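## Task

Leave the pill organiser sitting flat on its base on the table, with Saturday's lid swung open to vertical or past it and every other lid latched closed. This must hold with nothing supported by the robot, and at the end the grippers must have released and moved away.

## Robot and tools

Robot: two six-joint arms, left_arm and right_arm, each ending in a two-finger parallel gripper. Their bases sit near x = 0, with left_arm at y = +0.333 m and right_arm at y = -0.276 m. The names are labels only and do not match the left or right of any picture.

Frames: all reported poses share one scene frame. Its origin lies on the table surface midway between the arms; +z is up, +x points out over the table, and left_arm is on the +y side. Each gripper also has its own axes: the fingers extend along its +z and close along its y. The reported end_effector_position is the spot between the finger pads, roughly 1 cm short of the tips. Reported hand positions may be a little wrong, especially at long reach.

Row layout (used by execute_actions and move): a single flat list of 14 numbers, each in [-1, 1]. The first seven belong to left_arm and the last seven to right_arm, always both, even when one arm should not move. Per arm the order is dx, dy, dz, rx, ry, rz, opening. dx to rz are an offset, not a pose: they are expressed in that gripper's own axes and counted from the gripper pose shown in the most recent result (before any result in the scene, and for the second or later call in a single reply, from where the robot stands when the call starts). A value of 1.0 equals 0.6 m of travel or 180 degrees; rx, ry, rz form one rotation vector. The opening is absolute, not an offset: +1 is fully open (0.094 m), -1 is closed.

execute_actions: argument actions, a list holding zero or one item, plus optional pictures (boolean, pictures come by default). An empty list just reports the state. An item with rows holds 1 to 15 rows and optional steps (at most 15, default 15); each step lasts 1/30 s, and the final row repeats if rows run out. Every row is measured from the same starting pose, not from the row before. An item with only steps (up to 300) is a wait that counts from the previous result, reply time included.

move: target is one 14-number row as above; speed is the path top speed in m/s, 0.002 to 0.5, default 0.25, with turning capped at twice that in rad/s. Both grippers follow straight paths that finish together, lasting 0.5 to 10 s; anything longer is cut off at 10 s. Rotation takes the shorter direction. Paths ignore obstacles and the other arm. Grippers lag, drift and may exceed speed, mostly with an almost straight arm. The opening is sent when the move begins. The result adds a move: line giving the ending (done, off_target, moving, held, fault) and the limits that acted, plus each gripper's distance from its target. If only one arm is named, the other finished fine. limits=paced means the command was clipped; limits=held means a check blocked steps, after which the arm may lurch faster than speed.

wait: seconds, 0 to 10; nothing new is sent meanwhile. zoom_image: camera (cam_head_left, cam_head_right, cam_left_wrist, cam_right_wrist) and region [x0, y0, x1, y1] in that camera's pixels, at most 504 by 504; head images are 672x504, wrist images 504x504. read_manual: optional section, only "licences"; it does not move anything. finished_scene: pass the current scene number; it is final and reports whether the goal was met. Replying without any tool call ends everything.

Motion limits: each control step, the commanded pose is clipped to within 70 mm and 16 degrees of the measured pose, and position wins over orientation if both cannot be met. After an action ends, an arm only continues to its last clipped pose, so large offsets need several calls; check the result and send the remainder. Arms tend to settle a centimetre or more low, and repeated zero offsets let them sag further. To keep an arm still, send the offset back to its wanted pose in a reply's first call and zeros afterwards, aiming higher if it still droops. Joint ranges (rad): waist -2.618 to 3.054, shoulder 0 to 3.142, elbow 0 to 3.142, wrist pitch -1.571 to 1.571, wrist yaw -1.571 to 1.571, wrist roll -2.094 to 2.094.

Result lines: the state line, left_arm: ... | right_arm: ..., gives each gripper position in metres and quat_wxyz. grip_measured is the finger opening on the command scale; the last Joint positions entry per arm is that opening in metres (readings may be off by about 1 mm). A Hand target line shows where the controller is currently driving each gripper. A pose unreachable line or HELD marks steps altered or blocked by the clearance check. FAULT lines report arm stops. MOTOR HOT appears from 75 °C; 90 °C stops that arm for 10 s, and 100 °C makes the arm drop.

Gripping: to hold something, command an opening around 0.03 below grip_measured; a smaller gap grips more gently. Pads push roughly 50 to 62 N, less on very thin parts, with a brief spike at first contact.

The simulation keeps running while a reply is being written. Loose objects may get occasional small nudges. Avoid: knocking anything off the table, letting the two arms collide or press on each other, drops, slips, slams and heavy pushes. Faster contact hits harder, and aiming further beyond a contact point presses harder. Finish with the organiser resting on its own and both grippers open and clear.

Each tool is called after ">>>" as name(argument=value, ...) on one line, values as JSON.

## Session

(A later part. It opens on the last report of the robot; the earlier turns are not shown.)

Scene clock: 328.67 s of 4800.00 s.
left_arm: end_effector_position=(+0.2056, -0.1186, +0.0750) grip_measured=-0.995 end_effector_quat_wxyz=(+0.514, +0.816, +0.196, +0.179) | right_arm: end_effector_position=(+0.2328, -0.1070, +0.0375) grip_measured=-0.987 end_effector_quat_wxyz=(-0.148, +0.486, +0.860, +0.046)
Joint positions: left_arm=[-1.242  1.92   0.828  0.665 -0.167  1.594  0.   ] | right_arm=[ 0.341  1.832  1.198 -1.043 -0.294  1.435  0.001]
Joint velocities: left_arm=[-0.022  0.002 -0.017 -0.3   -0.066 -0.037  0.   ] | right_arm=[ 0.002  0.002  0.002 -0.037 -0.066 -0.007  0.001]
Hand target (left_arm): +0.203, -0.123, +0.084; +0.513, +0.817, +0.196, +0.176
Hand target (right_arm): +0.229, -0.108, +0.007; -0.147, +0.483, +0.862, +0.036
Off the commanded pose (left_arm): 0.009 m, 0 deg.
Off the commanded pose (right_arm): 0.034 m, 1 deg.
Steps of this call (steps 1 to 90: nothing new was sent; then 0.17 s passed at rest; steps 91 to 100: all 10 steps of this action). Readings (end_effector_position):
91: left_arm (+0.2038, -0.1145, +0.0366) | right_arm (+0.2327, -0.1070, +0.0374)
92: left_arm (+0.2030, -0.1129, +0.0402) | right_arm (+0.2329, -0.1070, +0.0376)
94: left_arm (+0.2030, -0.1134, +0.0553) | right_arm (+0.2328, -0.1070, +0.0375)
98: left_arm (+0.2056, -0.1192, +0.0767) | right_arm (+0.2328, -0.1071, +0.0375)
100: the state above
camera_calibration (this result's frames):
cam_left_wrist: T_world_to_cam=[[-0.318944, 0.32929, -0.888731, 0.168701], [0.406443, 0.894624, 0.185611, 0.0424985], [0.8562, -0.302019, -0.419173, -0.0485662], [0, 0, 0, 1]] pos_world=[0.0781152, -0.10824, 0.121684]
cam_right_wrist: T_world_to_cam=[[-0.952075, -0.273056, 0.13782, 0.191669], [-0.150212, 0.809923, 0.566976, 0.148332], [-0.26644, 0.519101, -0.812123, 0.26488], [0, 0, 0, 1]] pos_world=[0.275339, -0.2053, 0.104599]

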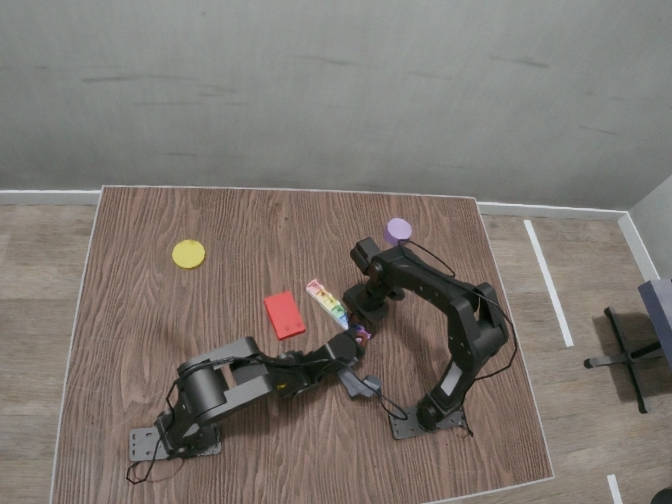

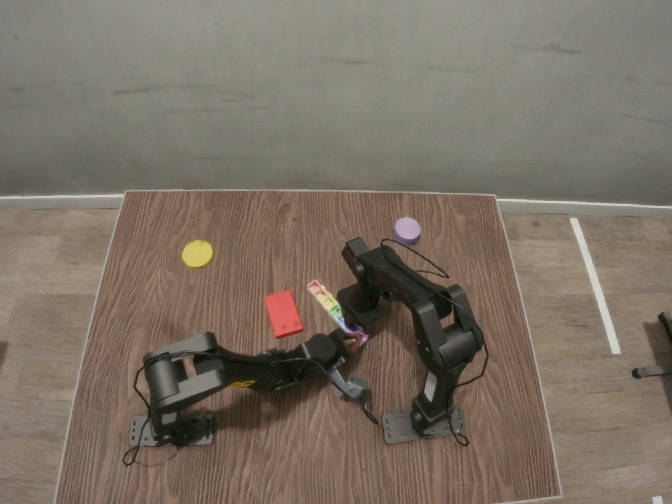

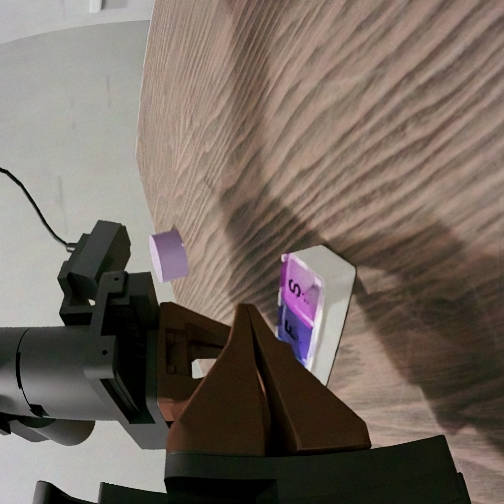

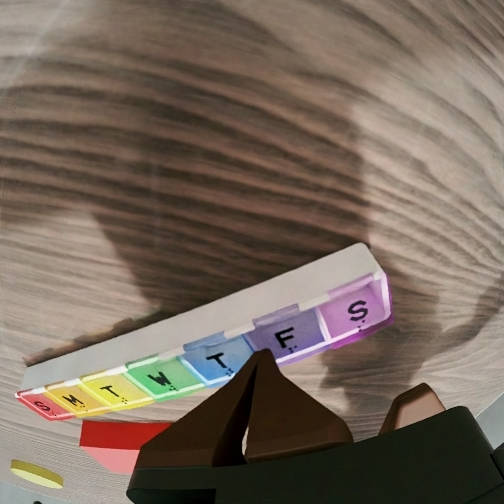

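>>> move(target=[0.008,-0.045,-0.004,0,0,0,-0.6,-0.01,0,0.04,0,0,0,-1], speed=0.08)

>>> zoom_image(camera="cam_left_wrist", region=[170, 200, 330, 380])

>>> zoom_image(camera="cam_right_wrist", region=[260, 270, 420, 410])

Scene clock: 339.37 s of 4800.00 s.
left_arm: end_effector_position=(+0.2031, -0.1052, +0.0530) grip_measured=-0.602 end_effector_quat_wxyz=(+0.509, +0.819, +0.193, +0.181) | right_arm: end_effector_position=(+0.2329, -0.1065, +0.0383) grip_measured=-0.987 end_effector_quat_wxyz=(-0.148, +0.486, +0.860, +0.049)
Joint positions: left_arm=[-1.235  1.956  0.757  0.765 -0.162  1.607  0.019] | right_arm=[ 0.34   1.827  1.195 -1.039 -0.298  1.435  0.001]
Joint velocities: left_arm=[ 0.002 -0.012  0.007 -0.022  0.007 -0.051 -0.   ] | right_arm=[-0.012 -0.017 -0.002 -0.022  0.081 -0.081  0.   ]
Hand target (left_arm): +0.205, -0.103, +0.052; +0.514, +0.816, +0.196, +0.179
Hand target (right_arm): +0.230, -0.107, +0.015; -0.149, +0.486, +0.860, +0.044
Off the commanded pose (left_arm): 0.003 m, 1 deg.
Off the commanded pose (right_arm): 0.026 m, 0 deg.
After step 90, 6.67 s passed at rest.
move: off_target (right_arm)
camera_calibration (this result's frames):
cam_left_wrist: T_world_to_cam=[[-0.313958, 0.341387, -0.885938, 0.144026], [0.407388, 0.891292, 0.19908, 0.0343821], [0.857593, -0.298417, -0.418905, -0.0515249], [0, 0, 0, 1]] pos_world=[0.0753987, -0.095189, 0.0991694]
cam_right_wrist: T_world_to_cam=[[-0.952933, -0.272368, 0.133171, 0.192199], [-0.15074, 0.806748, 0.571345, 0.147161], [-0.263052, 0.524379, -0.809834, 0.264982], [0, 0, 0, 1]] pos_world=[0.27504, -0.205324, 0.104916]

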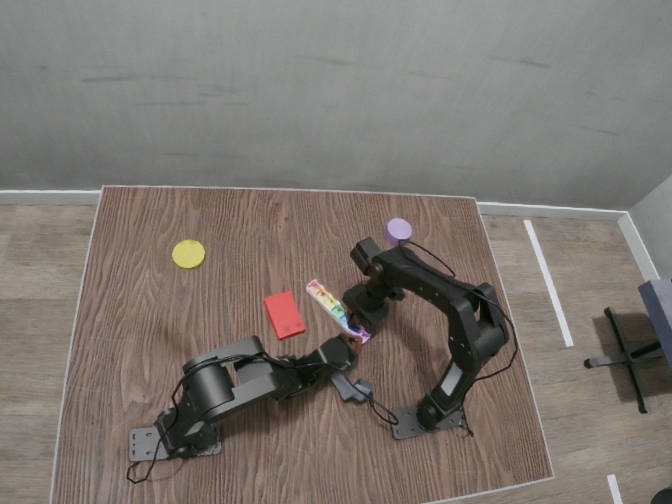

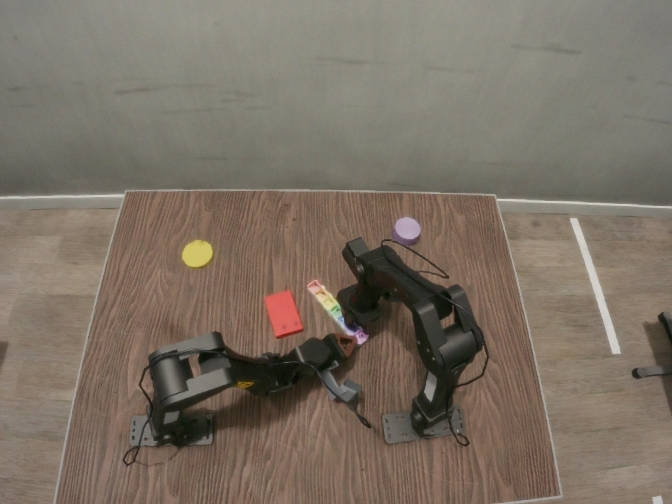

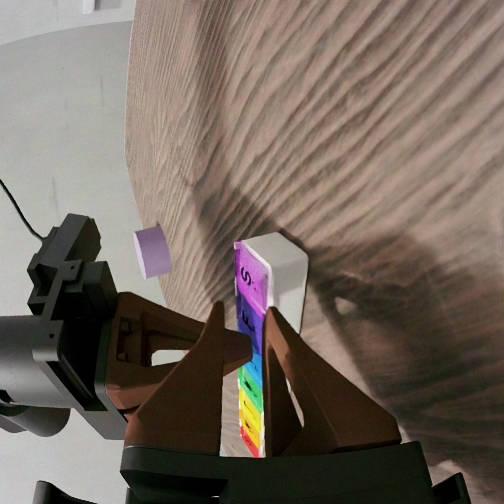

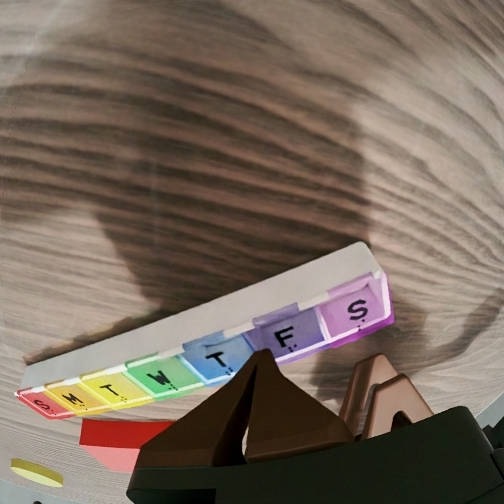

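Region (170, 200, 330, 380) of cam_left_wrist's 504x504 image, scaled by 2.800, with more detail than that image has.

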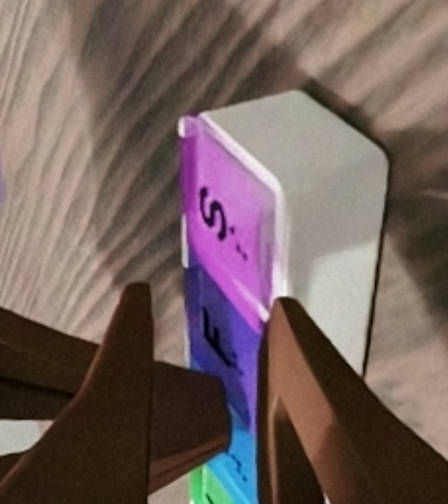

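Region (260, 270, 420, 410) of cam_right_wrist's 504x504 image, scaled by 3.150, with more detail than that image has; it fills the top 441 rows of this view, and the rest is white.

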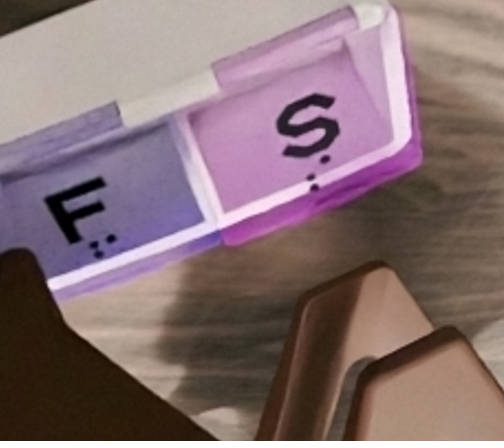

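>>> execute_actions(actions=[{"rows":[[0.01,-0.012,0.004,0,0,0,-0.6,-0.01,0,0.04,0,0,0,-1],[0.02,-0.022,0.008,0,0,0,-0.6,-0.01,0,0.04,0,0,0,-1]],"steps":14}])

>>> zoom_image(camera="cam_left_wrist", region=[170, 200, 330, 380])

>>> zoom_image(camera="cam_right_wrist", region=[260, 270, 420, 410])

Scene clock: 350.17 s of 4800.00 s.
left_arm: end_effector_position=(+0.2160, -0.1004, +0.0437) grip_measured=-0.602 end_effector_quat_wxyz=(+0.507, +0.820, +0.192, +0.186) | right_arm: end_effector_position=(+0.2326, -0.1063, +0.0380) grip_measured=-0.987 end_effector_quat_wxyz=(-0.150, +0.487, +0.859, +0.050)
Joint positions: left_arm=[-1.198  1.993  0.757  0.801 -0.137  1.629  0.019] | right_arm=[ 0.338  1.827  1.193 -1.037 -0.302  1.435  0.001]
Joint velocities: left_arm=[-0.022  0.012  0.007  0.037 -0.007 -0.081 -0.001] | right_arm=[-0.007 -0.002 -0.007 -0.051 -0.066  0.022 -0.001]
Hand target (left_arm): +0.214, -0.097, +0.040; +0.509, +0.819, +0.193, +0.182
Hand target (right_arm): +0.230, -0.106, +0.015; -0.149, +0.486, +0.860, +0.048
Off the commanded pose (left_arm): 0.005 m, 1 deg.
Off the commanded pose (right_arm): 0.024 m, 0 deg.
Steps of this call (steps 1 to 90: nothing new was sent; then 7.33 s passed at rest; steps 91 to 104: all 14 steps of this action). Readings (end_effector_position):
91: left_arm (+0.2035, -0.1053, +0.0533) | right_arm (+0.2327, -0.1065, +0.0380)
92: left_arm (+0.2043, -0.1055, +0.0529) | right_arm (+0.2325, -0.1063, +0.0378)
94: left_arm (+0.2093, -0.1038, +0.0502) | right_arm (+0.2326, -0.1064, +0.0379)
98: left_arm (+0.2164, -0.0994, +0.0428) | right_arm (+0.2326, -0.1063, +0.0380)
104: the state above
camera_calibration (this result's frames):
cam_left_wrist: T_world_to_cam=[[-0.309015, 0.345975, -0.885896, 0.137647], [0.401262, 0.891947, 0.208371, 0.0277187], [0.862264, -0.291086, -0.414452, -0.0654817], [0, 0, 0, 1]] pos_world=[0.0878749, -0.0914067, 0.0890256]
cam_right_wrist: T_world_to_cam=[[-0.953177, -0.271011, 0.134187, 0.192151], [-0.147876, 0.80475, 0.574899, 0.146087], [-0.263792, 0.528138, -0.807146, 0.265024], [0, 0, 0, 1]] pos_world=[0.274668, -0.205458, 0.104143]

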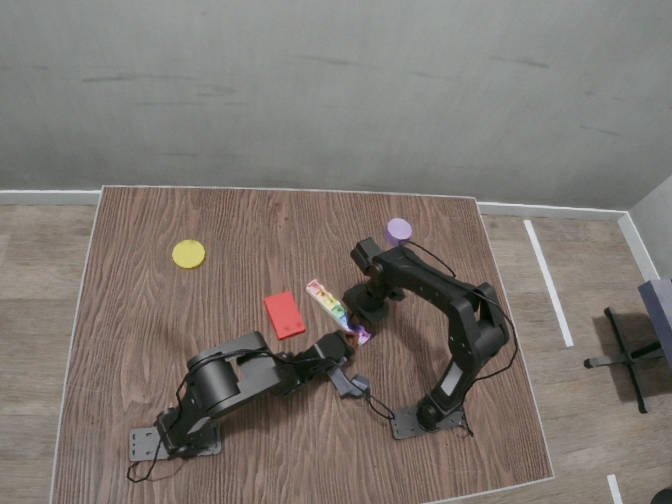

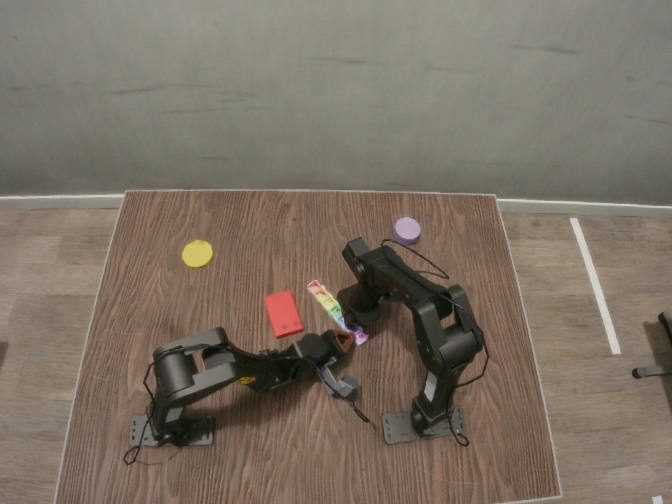

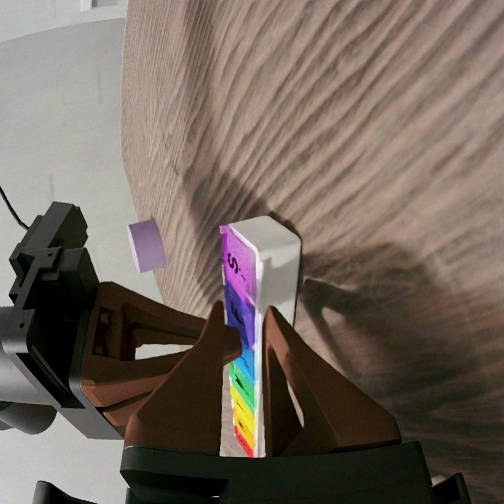

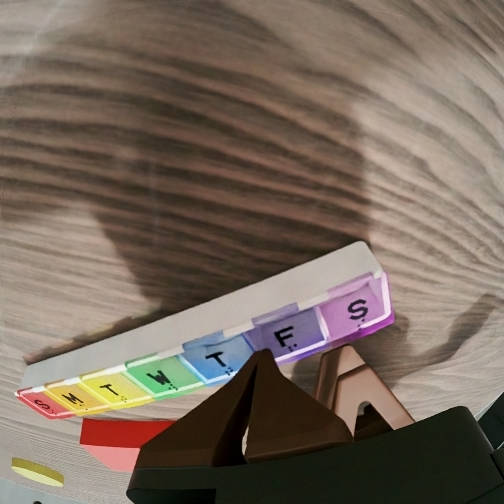

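Region (170, 200, 330, 380) of cam_left_wrist's 504x504 image, scaled by 2.800, with more detail than that image has.

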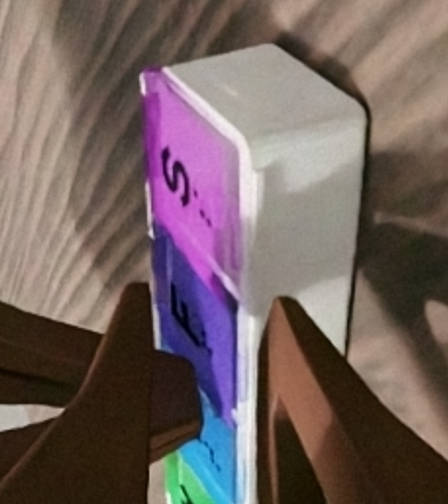

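Region (260, 270, 420, 410) of cam_right_wrist's 504x504 image, scaled by 3.150, with more detail than that image has; it fills the top 441 rows of this view, and the rest is white.

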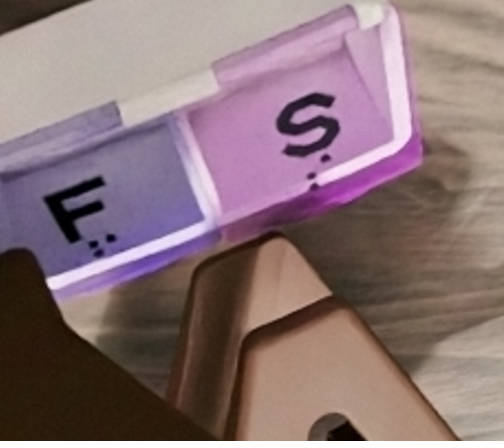

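>>> execute_actions(actions=[{"rows":[[-0.007,0.0,0,0,0,0,-0.6,-0.01,0,0.04,0,0,0,-1],[-0.014,-0.004,0,0,0,0,-0.6,-0.01,0,0.04,0,0,0,-1]],"steps":14}])

>>> zoom_image(camera="cam_right_wrist", region=[260, 270, 420, 410])

Scene clock: 355.50 s of 4800.00 s.
left_arm: end_effector_position=(+0.2111, -0.1030, +0.0446) grip_measured=-0.602 end_effector_quat_wxyz=(+0.507, +0.819, +0.189, +0.190) | right_arm: end_effector_position=(+0.2326, -0.1063, +0.0380) grip_measured=-0.987 end_effector_quat_wxyz=(-0.150, +0.487, +0.859, +0.050)
Joint positions: left_arm=[-1.216  1.993  0.757  0.804 -0.156  1.631  0.019] | right_arm=[ 0.338  1.827  1.193 -1.037 -0.302  1.435  0.001]
Joint velocities: left_arm=[ 0.012 -0.002  0.027 -0.066 -0.022  0.007  0.001] | right_arm=[-0.012 -0.007  0.002  0.066 -0.037  0.095  0.001]
Hand target (left_arm): +0.208, -0.104, +0.041; +0.506, +0.820, +0.192, +0.186
Hand target (right_arm): +0.229, -0.106, +0.015; -0.151, +0.486, +0.859, +0.049
Off the commanded pose (left_arm): 0.005 m, 1 deg.
Off the commanded pose (right_arm): 0.025 m, 0 deg.
Steps of this call (steps 1 to 90: nothing new was sent; then 1.87 s passed at rest; steps 91 to 104: all 14 steps of this action). Readings (end_effector_position):
91: left_arm (+0.2158, -0.1009, +0.0444) | right_arm (+0.2326, -0.1063, +0.0380)
92: left_arm (+0.2158, -0.1008, +0.0445) | right_arm (+0.2326, -0.1063, +0.0380)
94: left_arm (+0.2140, -0.1017, +0.0445) | right_arm (+0.2326, -0.1063, +0.0380)
98: left_arm (+0.2105, -0.1034, +0.0446) | right_arm (+0.2326, -0.1063, +0.0380)
104: the state above
camera_calibration (this result's frames):
cam_left_wrist: T_world_to_cam=[[-0.300286, 0.347309, -0.888372, 0.136231], [0.400591, 0.891158, 0.212991, 0.0316279], [0.865653, -0.291915, -0.406731, -0.0628306], [0, 0, 0, 1]] pos_world=[0.0826279, -0.0938409, 0.088732]
cam_right_wrist: T_world_to_cam=[[-0.953177, -0.271011, 0.134187, 0.192151], [-0.147876, 0.80475, 0.574899, 0.146087], [-0.263792, 0.528138, -0.807146, 0.265024], [0, 0, 0, 1]] pos_world=[0.274668, -0.205458, 0.104143]

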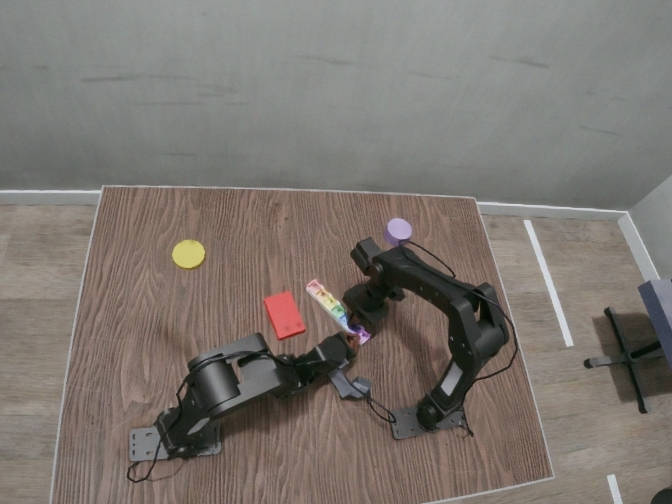

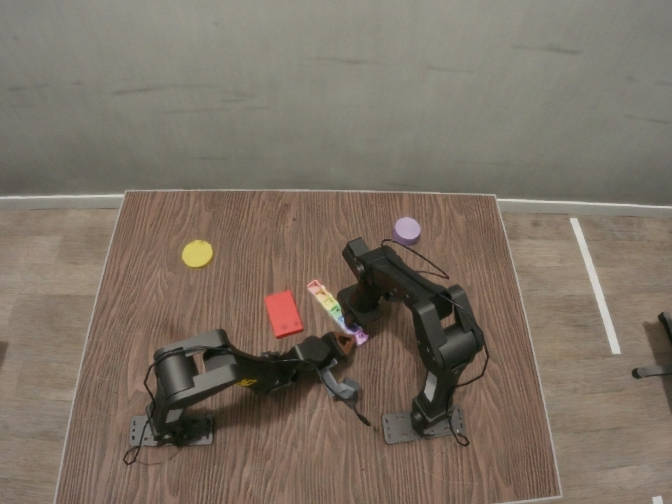

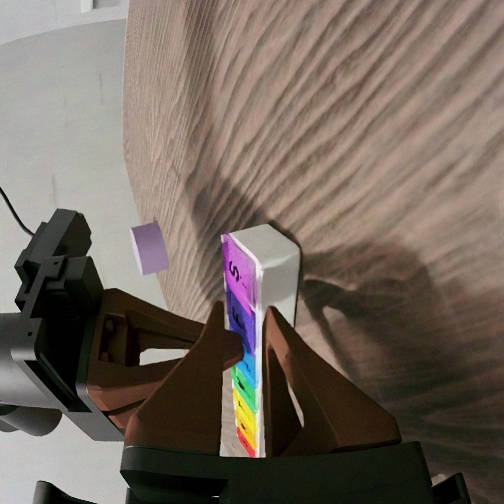

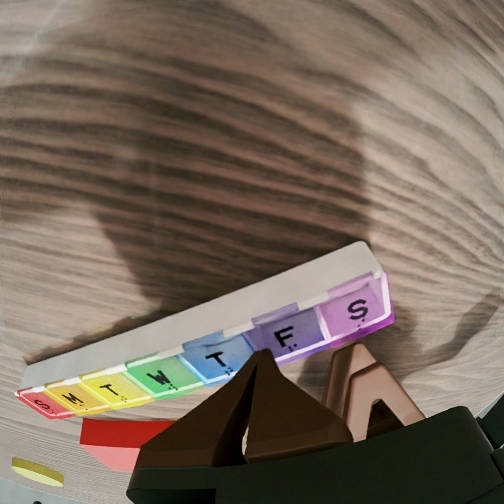

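Region (260, 270, 420, 410) of cam_right_wrist's 504x504 image, scaled by 3.150, with more detail than that image has; it fills the top 441 rows of this view, and the rest is white.

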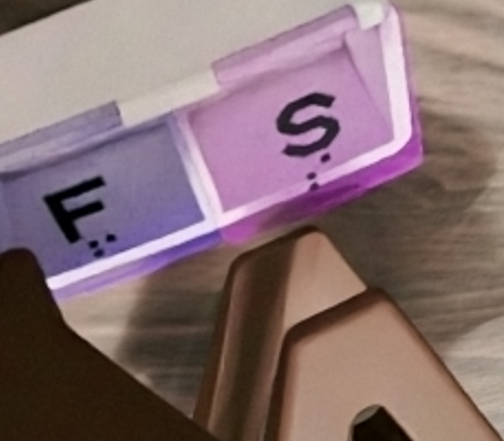

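>>> execute_actions(actions=[{"rows":[[0,-0.01,0.004,0,0,0,-0.6,-0.01,0,0.04,0,0,0,-1],[0,-0.016,0.007,0,0,0,-0.6,-0.01,0,0.04,0,0,0,-1],[0,-0.016,0.007,0,0,0,-0.6,-0.01,0,0.04,0,0,0,-1],[0,-0.016,0.007,0,0,0,-0.6,-0.01,0,0.04,0,0,0,-1],[0,-0.016,0.007,0,0,0,-0.6,-0.01,0,0.04,0,0,0,-1],[0,-0.016,0.007,0,0,0,-0.6,-0.01,0,0.04,0,0,0,-1]],"steps":12}])

>>> zoom_image(camera="cam_left_wrist", region=[170, 200, 330, 380])

Scene clock: 363.13 s of 4800.00 s.
left_arm: end_effector_position=(+0.2111, -0.1022, +0.0326) grip_measured=-0.602 end_effector_quat_wxyz=(+0.500, +0.824, +0.187, +0.191) | right_arm: end_effector_position=(+0.2326, -0.1063, +0.0380) grip_measured=-0.987 end_effector_quat_wxyz=(-0.150, +0.487, +0.859, +0.050)
Joint positions: left_arm=[-1.216  2.028  0.757  0.824 -0.158  1.637  0.019] | right_arm=[ 0.338  1.827  1.193 -1.037 -0.302  1.435  0.001]
Joint velocities: left_arm=[-0.007 -0.002 -0.002  0.037 -0.081  0.022  0.   ] | right_arm=[-0.002  0.007  0.032 -0.081  0.095 -0.007  0.001]
Hand target (left_arm): +0.212, -0.102, +0.034; +0.507, +0.819, +0.189, +0.190
Hand target (right_arm): +0.229, -0.106, +0.015; -0.151, +0.486, +0.859, +0.049
Off the commanded pose (left_arm): 0.002 m, 1 deg.
Off the commanded pose (right_arm): 0.025 m, 0 deg.
Steps of this call (steps 1 to 90: nothing new was sent; then 4.23 s passed at rest; steps 91 to 102: all 12 steps of this action). Readings (end_effector_position):
91: left_arm (+0.2114, -0.1029, +0.0444) | right_arm (+0.2326, -0.1063, +0.0380)
92: left_arm (+0.2115, -0.1032, +0.0438) | right_arm (+0.2326, -0.1063, +0.0380)
94: left_arm (+0.2115, -0.1032, +0.0400) | right_arm (+0.2326, -0.1063, +0.0380)
98: left_arm (+0.2110, -0.1020, +0.0323) | right_arm (+0.2326, -0.1063, +0.0380)
102: the state above
camera_calibration (this result's frames):
cam_left_wrist: T_world_to_cam=[[-0.300062, 0.363413, -0.881983, 0.12665], [0.402005, 0.88665, 0.228569, 0.0322202], [0.865075, -0.285977, -0.412144, -0.0665186], [0, 0, 0, 1]] pos_world=[0.0825936, -0.0936169, 0.0769231]
cam_right_wrist: T_world_to_cam=[[-0.953177, -0.271011, 0.134187, 0.192151], [-0.147876, 0.80475, 0.574899, 0.146087], [-0.263792, 0.528138, -0.807146, 0.265024], [0, 0, 0, 1]] pos_world=[0.274668, -0.205458, 0.104143]

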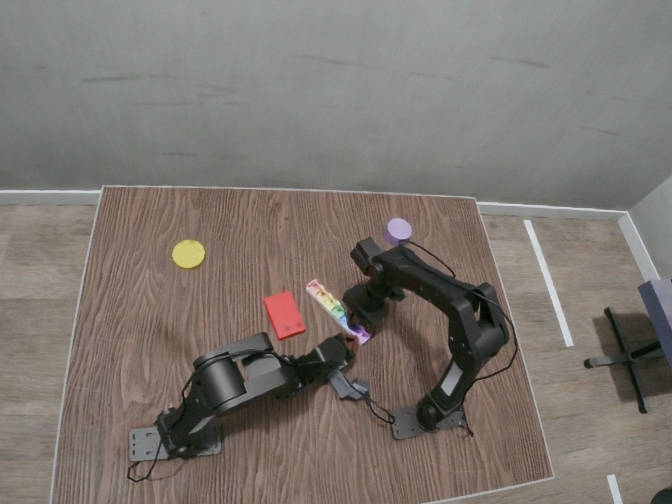

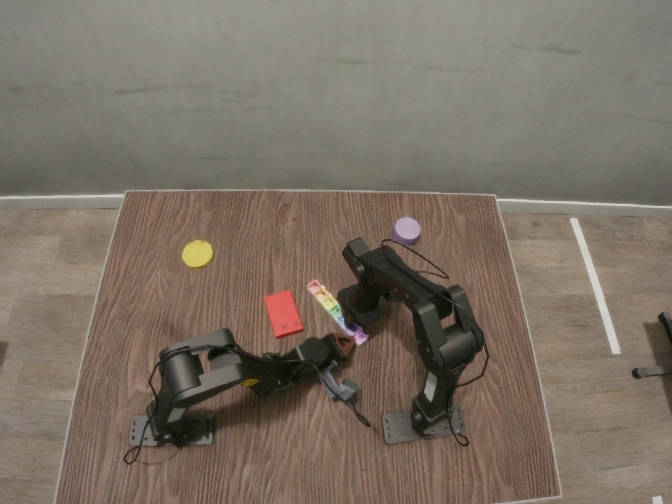

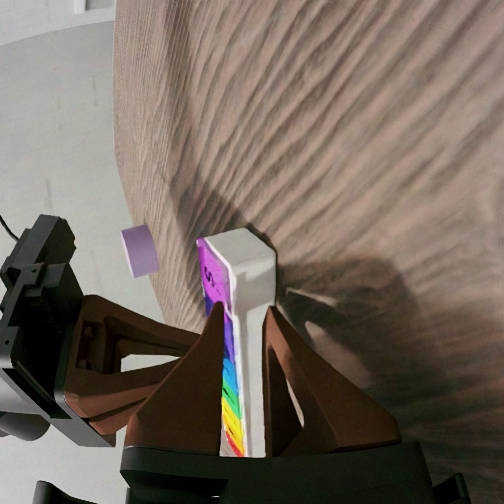

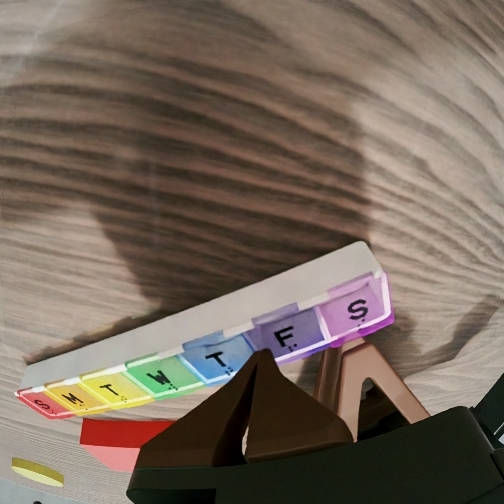

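Region (170, 200, 330, 380) of cam_left_wrist's 504x504 image, scaled by 2.800, with more detail than that image has.

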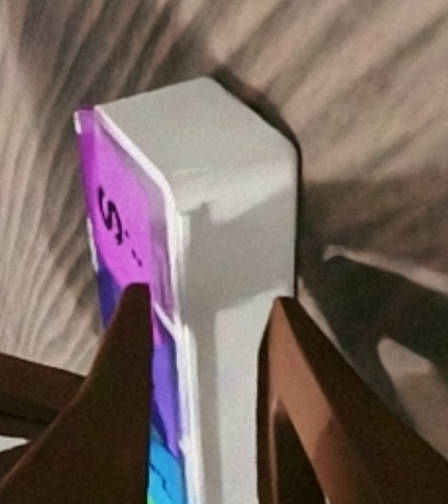

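>>> execute_actions(actions=[{"rows":[[0,0.02,0.01,0,0,0,-0.6,-0.01,0,0.04,0,0,0,-1],[0,0.024,0.018,0,0,0,-0.6,-0.01,0,0.04,0,0,0,-1],[0,0.026,0.024,0,0,0,-0.6,-0.01,0,0.04,0,0,0,-1]],"steps":14}])

>>> zoom_image(camera="cam_left_wrist", region=[170, 200, 330, 380])

>>> zoom_image(camera="cam_right_wrist", region=[260, 270, 420, 410])

Scene clock: 368.37 s of 4800.00 s.
left_arm: end_effector_position=(+0.2148, -0.1108, +0.0331) grip_measured=-0.602 end_effector_quat_wxyz=(+0.490, +0.831, +0.184, +0.191) | right_arm: end_effector_position=(+0.2325, -0.1060, +0.0381) grip_measured=-0.987 end_effector_quat_wxyz=(-0.151, +0.487, +0.859, +0.051)
Joint positions: left_arm=[-1.216  2.035  0.812  0.752 -0.158  1.644  0.019] | right_arm=[ 0.338  1.827  1.193 -1.037 -0.304  1.435  0.001]
Joint velocities: left_arm=[ 0.007 -0.012 -0.002 -0.022 -0.037  0.007  0.   ] | right_arm=[-0.007 -0.002 -0.017 -0.022  0.022 -0.007 -0.   ]
Hand target (left_arm): +0.220, -0.119, +0.041; +0.500, +0.824, +0.187, +0.191
Hand target (right_arm): +0.229, -0.106, +0.015; -0.151, +0.486, +0.859, +0.049
Off the commanded pose (left_arm): 0.013 m, 1 deg.
Off the commanded pose (right_arm): 0.025 m, 0 deg.
Steps of this call (steps 1 to 90: nothing new was sent; then 1.77 s passed at rest; steps 91 to 104: all 14 steps of this action). Readings (end_effector_position):
91: left_arm (+0.2112, -0.1026, +0.0327) | right_arm (+0.2326, -0.1063, +0.0380)
92: left_arm (+0.2115, -0.1032, +0.0320) | right_arm (+0.2326, -0.1063, +0.0380)
94: left_arm (+0.2133, -0.1072, +0.0327) | right_arm (+0.2326, -0.1063, +0.0380)
98: left_arm (+0.2148, -0.1107, +0.0339) | right_arm (+0.2325, -0.1061, +0.0381)
104: the state above
camera_calibration (this result's frames):
cam_left_wrist: T_world_to_cam=[[-0.30277, 0.386312, -0.87126, 0.134104], [0.405702, 0.879447, 0.248957, 0.0359261], [0.862402, -0.278095, -0.422997, -0.0702116], [0, 0, 0, 1]] pos_world=[0.0865779, -0.102926, 0.0781956]
cam_right_wrist: T_world_to_cam=[[-0.953125, -0.271062, 0.134454, 0.192074], [-0.147277, 0.803781, 0.576407, 0.14547], [-0.264314, 0.529586, -0.806025, 0.265146], [0, 0, 0, 1]] pos_world=[0.274577, -0.20528, 0.10404]

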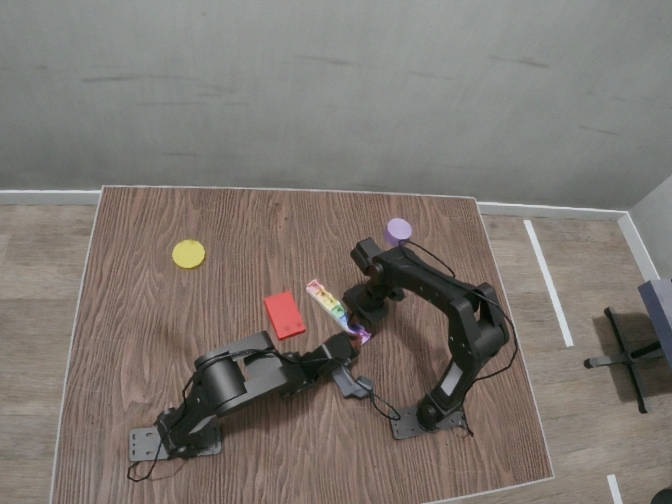

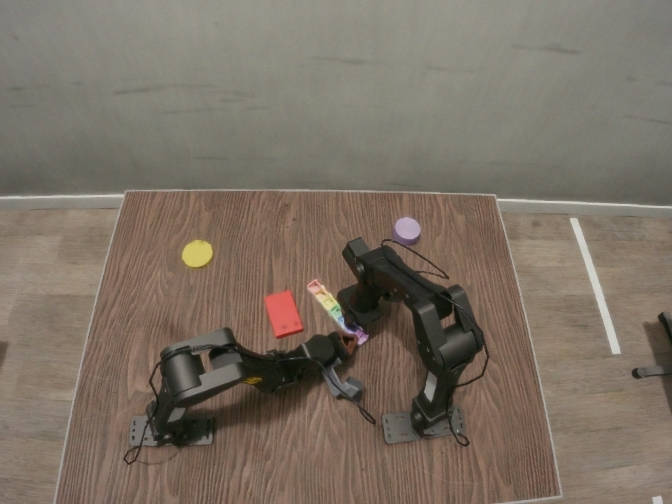

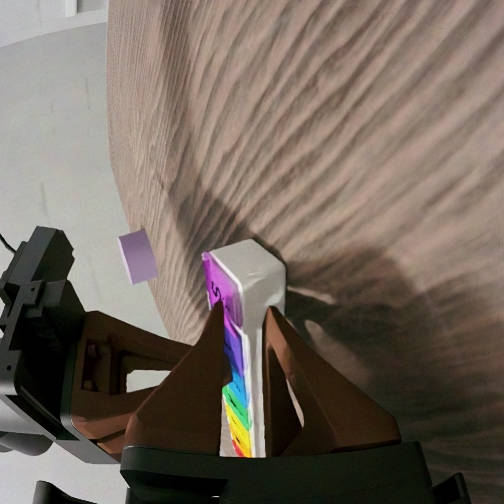

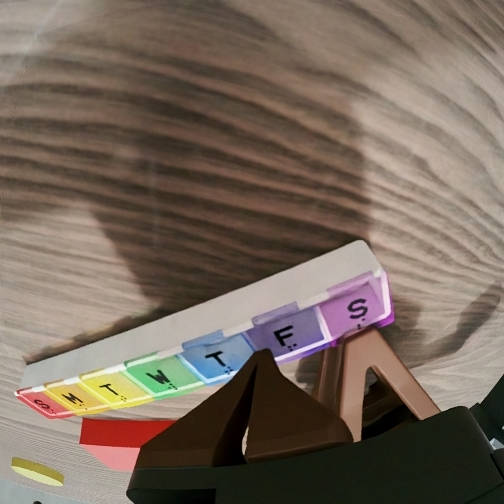

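Region (170, 200, 330, 380) of cam_left_wrist's 504x504 image, scaled by 2.800, with more detail than that image has.

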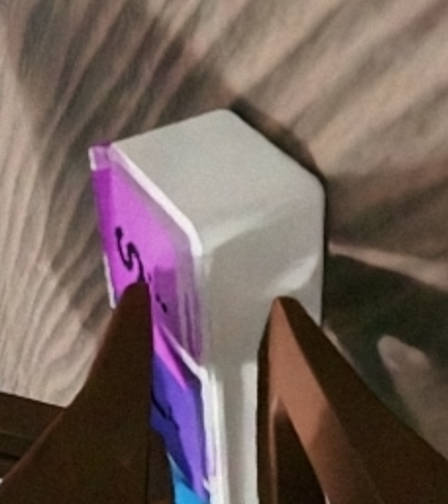

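Region (260, 270, 420, 410) of cam_right_wrist's 504x504 image, scaled by 3.150, with more detail than that image has; it fills the top 441 rows of this view, and the rest is white.

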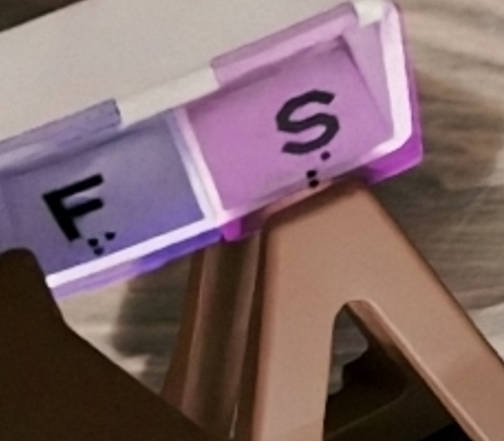

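>>> execute_actions(actions=[{"rows":[[0,0.02,0.01,0,0,-0.015,-0.6,-0.01,0,0.04,0,0,0,-1],[0,0.022,0.016,0,0,-0.03,-0.6,-0.01,0,0.04,0,0,0,-1],[0,0.022,0.02,0,0,-0.03,-0.65,-0.01,0,0.04,0,0,0,-1]],"steps":14}])

>>> zoom_image(camera="cam_left_wrist", region=[170, 200, 330, 380])

>>> zoom_image(camera="cam_right_wrist", region=[260, 270, 420, 410])

Scene clock: 374.83 s of 4800.00 s.
left_arm: end_effector_position=(+0.2166, -0.1133, +0.0304) grip_measured=-0.647 end_effector_quat_wxyz=(+0.483, +0.831, +0.217, +0.172) | right_arm: end_effector_position=(+0.2326, -0.1057, +0.0381) grip_measured=-0.987 end_effector_quat_wxyz=(-0.151, +0.487, +0.859, +0.052)
Joint positions: left_arm=[-1.216  2.038  0.844  0.692 -0.161  1.57   0.017] | right_arm=[ 0.338  1.827  1.193 -1.036 -0.305  1.435  0.001]
Joint velocities: left_arm=[-0.007 -0.007 -0.012 -0.051 -0.066 -0.037 -0.   ] | right_arm=[ 0.017 -0.007 -0.007 -0.022  0.022 -0.051 -0.   ]
Hand target (left_arm): +0.222, -0.125, +0.039; +0.498, +0.821, +0.223, +0.168
Hand target (right_arm): +0.229, -0.106, +0.015; -0.152, +0.486, +0.859, +0.050
Off the commanded pose (left_arm): 0.016 m, 2 deg.
Off the commanded pose (right_arm): 0.025 m, 0 deg.
Steps of this call (steps 1 to 90: nothing new was sent; then 3.00 s passed at rest; steps 91 to 104: all 14 steps of this action). Readings (end_effector_position):
91: left_arm (+0.2148, -0.1107, +0.0323) | right_arm (+0.2325, -0.1060, +0.0381)
92: left_arm (+0.2150, -0.1111, +0.0317) | right_arm (+0.2325, -0.1060, +0.0381)
94: left_arm (+0.2158, -0.1121, +0.0304) | right_arm (+0.2325, -0.1059, +0.0381)
98: left_arm (+0.2165, -0.1130, +0.0303) | right_arm (+0.2326, -0.1057, +0.0381)
104: the state above
camera_calibration (this result's frames):
cam_left_wrist: T_world_to_cam=[[-0.373316, 0.366497, -0.852241, 0.145673], [0.387762, 0.896203, 0.215546, 0.0449364], [0.842778, -0.25, -0.476681, -0.0645627], [0, 0, 0, 1]] pos_world=[0.0913696, -0.109802, 0.083687]
cam_right_wrist: T_world_to_cam=[[-0.953234, -0.271154, 0.133492, 0.192369], [-0.147521, 0.802929, 0.577532, 0.145166], [-0.263785, 0.53083, -0.80538, 0.265049], [0, 0, 0, 1]] pos_world=[0.274704, -0.205092, 0.103948]

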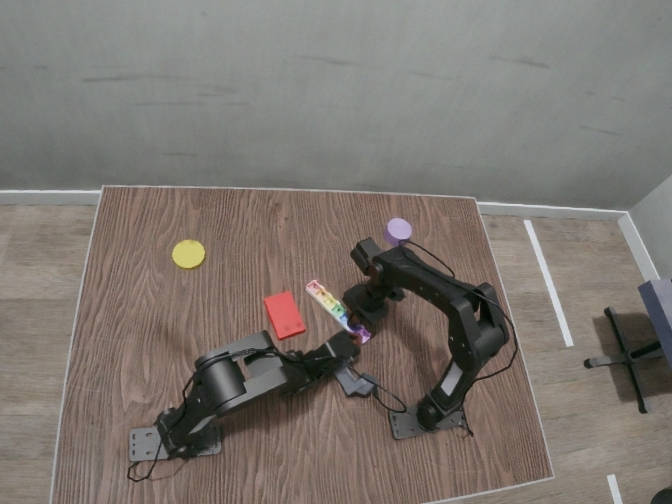

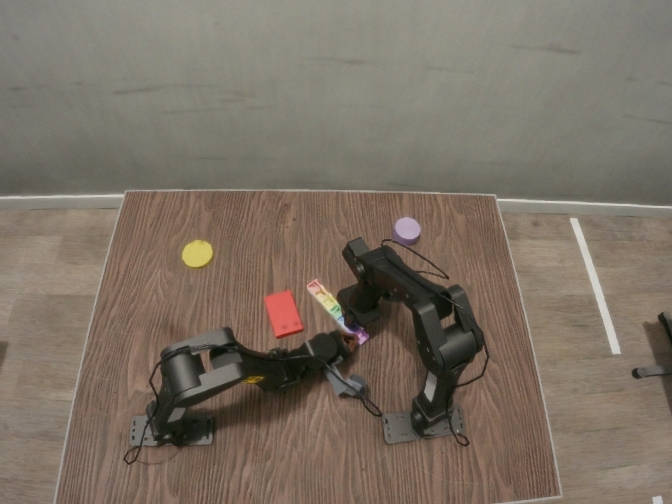

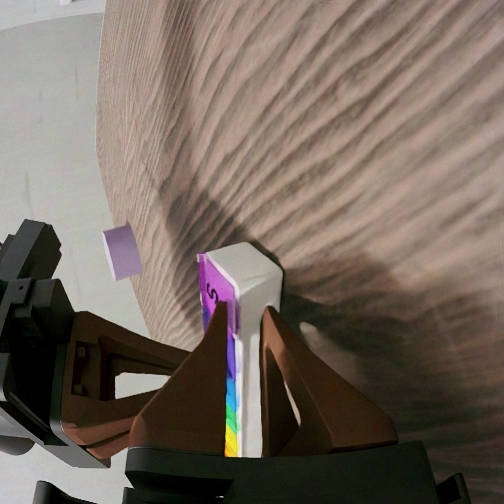

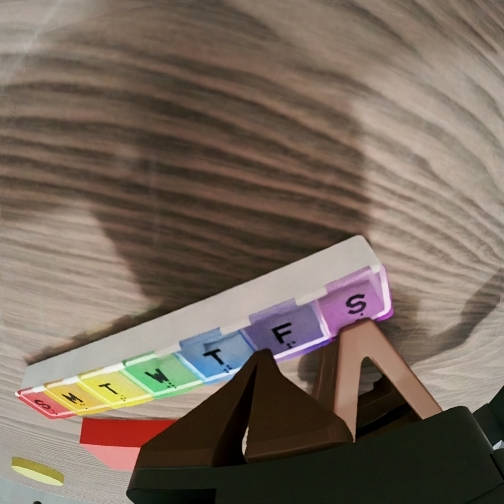

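Region (170, 200, 330, 380) of cam_left_wrist's 504x504 image, scaled by 2.800, with more detail than that image has.

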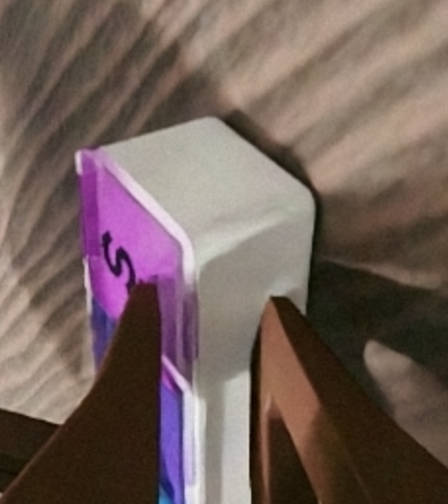

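Region (260, 270, 420, 410) of cam_right_wrist's 504x504 image, scaled by 3.150, with more detail than that image has; it fills the top 441 rows of this view, and the rest is white.

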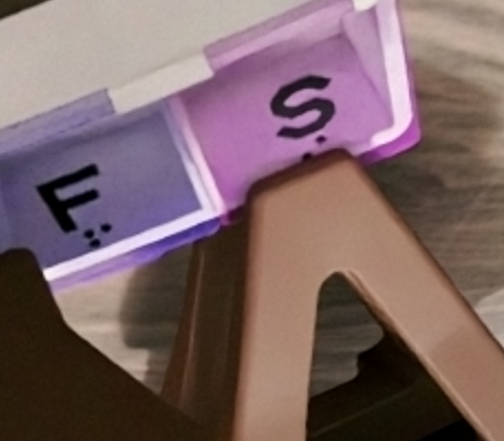

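>>> execute_actions(actions=[{"rows":[[0,0.018,0.012,-0.01,0,0,-0.7,-0.01,0,0.04,0,0,0,-1],[0,0.018,0.012,-0.01,0,0,-0.76,-0.01,0,0.04,0,0,0,-1],[0,0.018,0.012,-0.01,0,0,-0.82,-0.01,0,0.04,0,0,0,-1]],"steps":14}])

>>> zoom_image(camera="cam_left_wrist", region=[170, 200, 330, 380])

Scene clock: 382.13 s of 4800.00 s.
left_arm: end_effector_position=(+0.2173, -0.1147, +0.0331) grip_measured=-0.814 end_effector_quat_wxyz=(+0.488, +0.828, +0.216, +0.173) | right_arm: end_effector_position=(+0.2328, -0.1054, +0.0381) grip_measured=-0.987 end_effector_quat_wxyz=(-0.151, +0.487, +0.859, +0.053)
Joint positions: left_arm=[-1.216  2.038  0.844  0.704 -0.161  1.572  0.009] | right_arm=[ 0.338  1.827  1.193 -1.035 -0.307  1.435  0.001]
Joint velocities: left_arm=[-0.022  0.002 -0.007  0.051 -0.051  0.007  0.   ] | right_arm=[-0.007 -0.017 -0.007  0.022 -0.066  0.037  0.001]
Hand target (left_arm): +0.222, -0.123, +0.036; +0.496, +0.823, +0.214, +0.175
Hand target (right_arm): +0.229, -0.106, +0.015; -0.152, +0.486, +0.859, +0.050
Off the commanded pose (left_arm): 0.011 m, 1 deg.
Off the commanded pose (right_arm): 0.025 m, 0 deg.
Steps of this call (steps 1 to 90: nothing new was sent; then 3.83 s passed at rest; steps 91 to 104: all 14 steps of this action). Readings (end_effector_position):
91: left_arm (+0.2167, -0.1134, +0.0305) | right_arm (+0.2326, -0.1057, +0.0381)
92: left_arm (+0.2169, -0.1137, +0.0311) | right_arm (+0.2327, -0.1056, +0.0381)
94: left_arm (+0.2172, -0.1145, +0.0327) | right_arm (+0.2328, -0.1055, +0.0381)
98: left_arm (+0.2173, -0.1147, +0.0331) | right_arm (+0.2328, -0.1054, +0.0381)
104: the state above
camera_calibration (this result's frames):
cam_left_wrist: T_world_to_cam=[[-0.367583, 0.358015, -0.858317, 0.146703], [0.386891, 0.898143, 0.208937, 0.0459322], [0.845694, -0.255273, -0.468655, -0.065673], [0, 0, 0, 1]] pos_world=[0.0916938, -0.11054, 0.0855424]
cam_right_wrist: T_world_to_cam=[[-0.953342, -0.271247, 0.132529, 0.192664], [-0.147766, 0.802075, 0.578655, 0.144862], [-0.263257, 0.532072, -0.804733, 0.264951], [0, 0, 0, 1]] pos_world=[0.27483, -0.204904, 0.103856]

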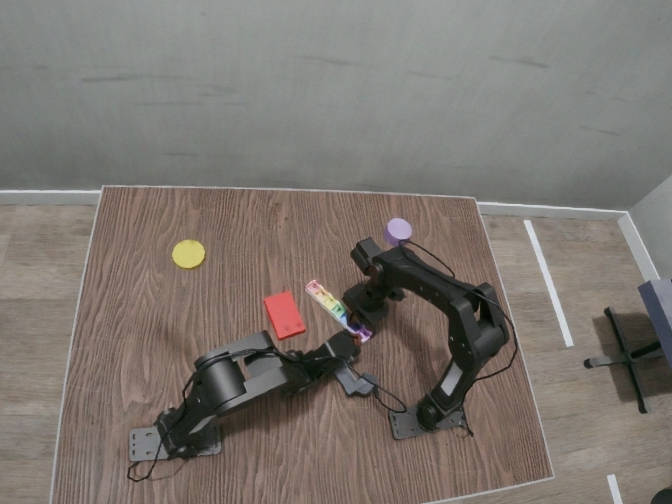

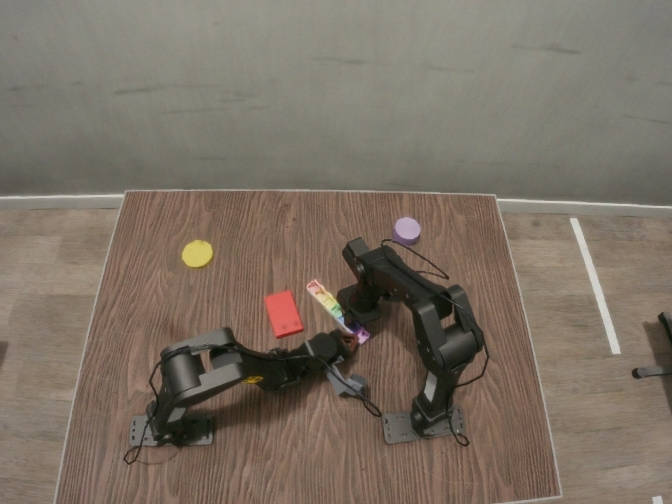

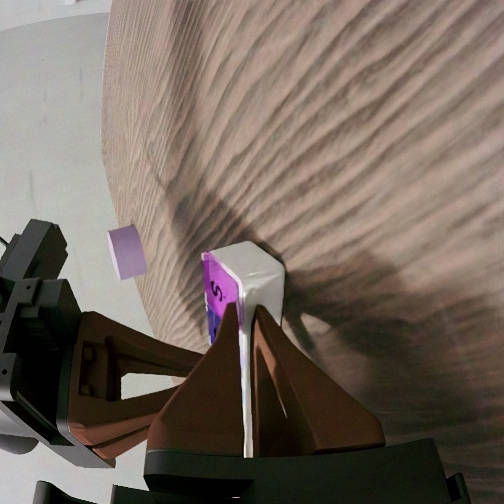

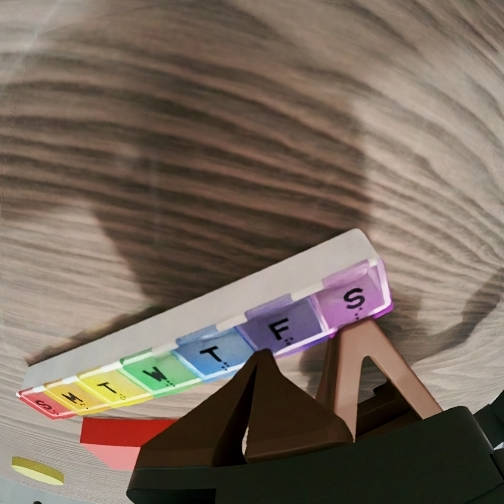

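Region (170, 200, 330, 380) of cam_left_wrist's 504x504 image, scaled by 2.800, with more detail than that image has.

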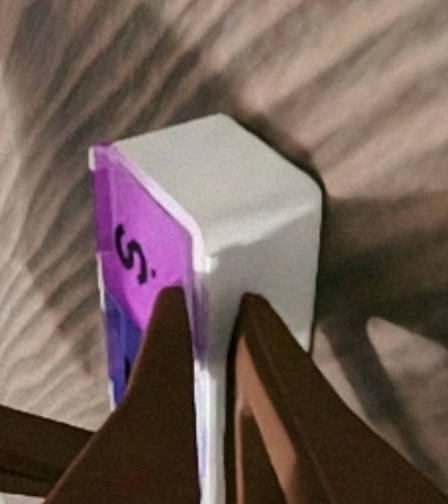

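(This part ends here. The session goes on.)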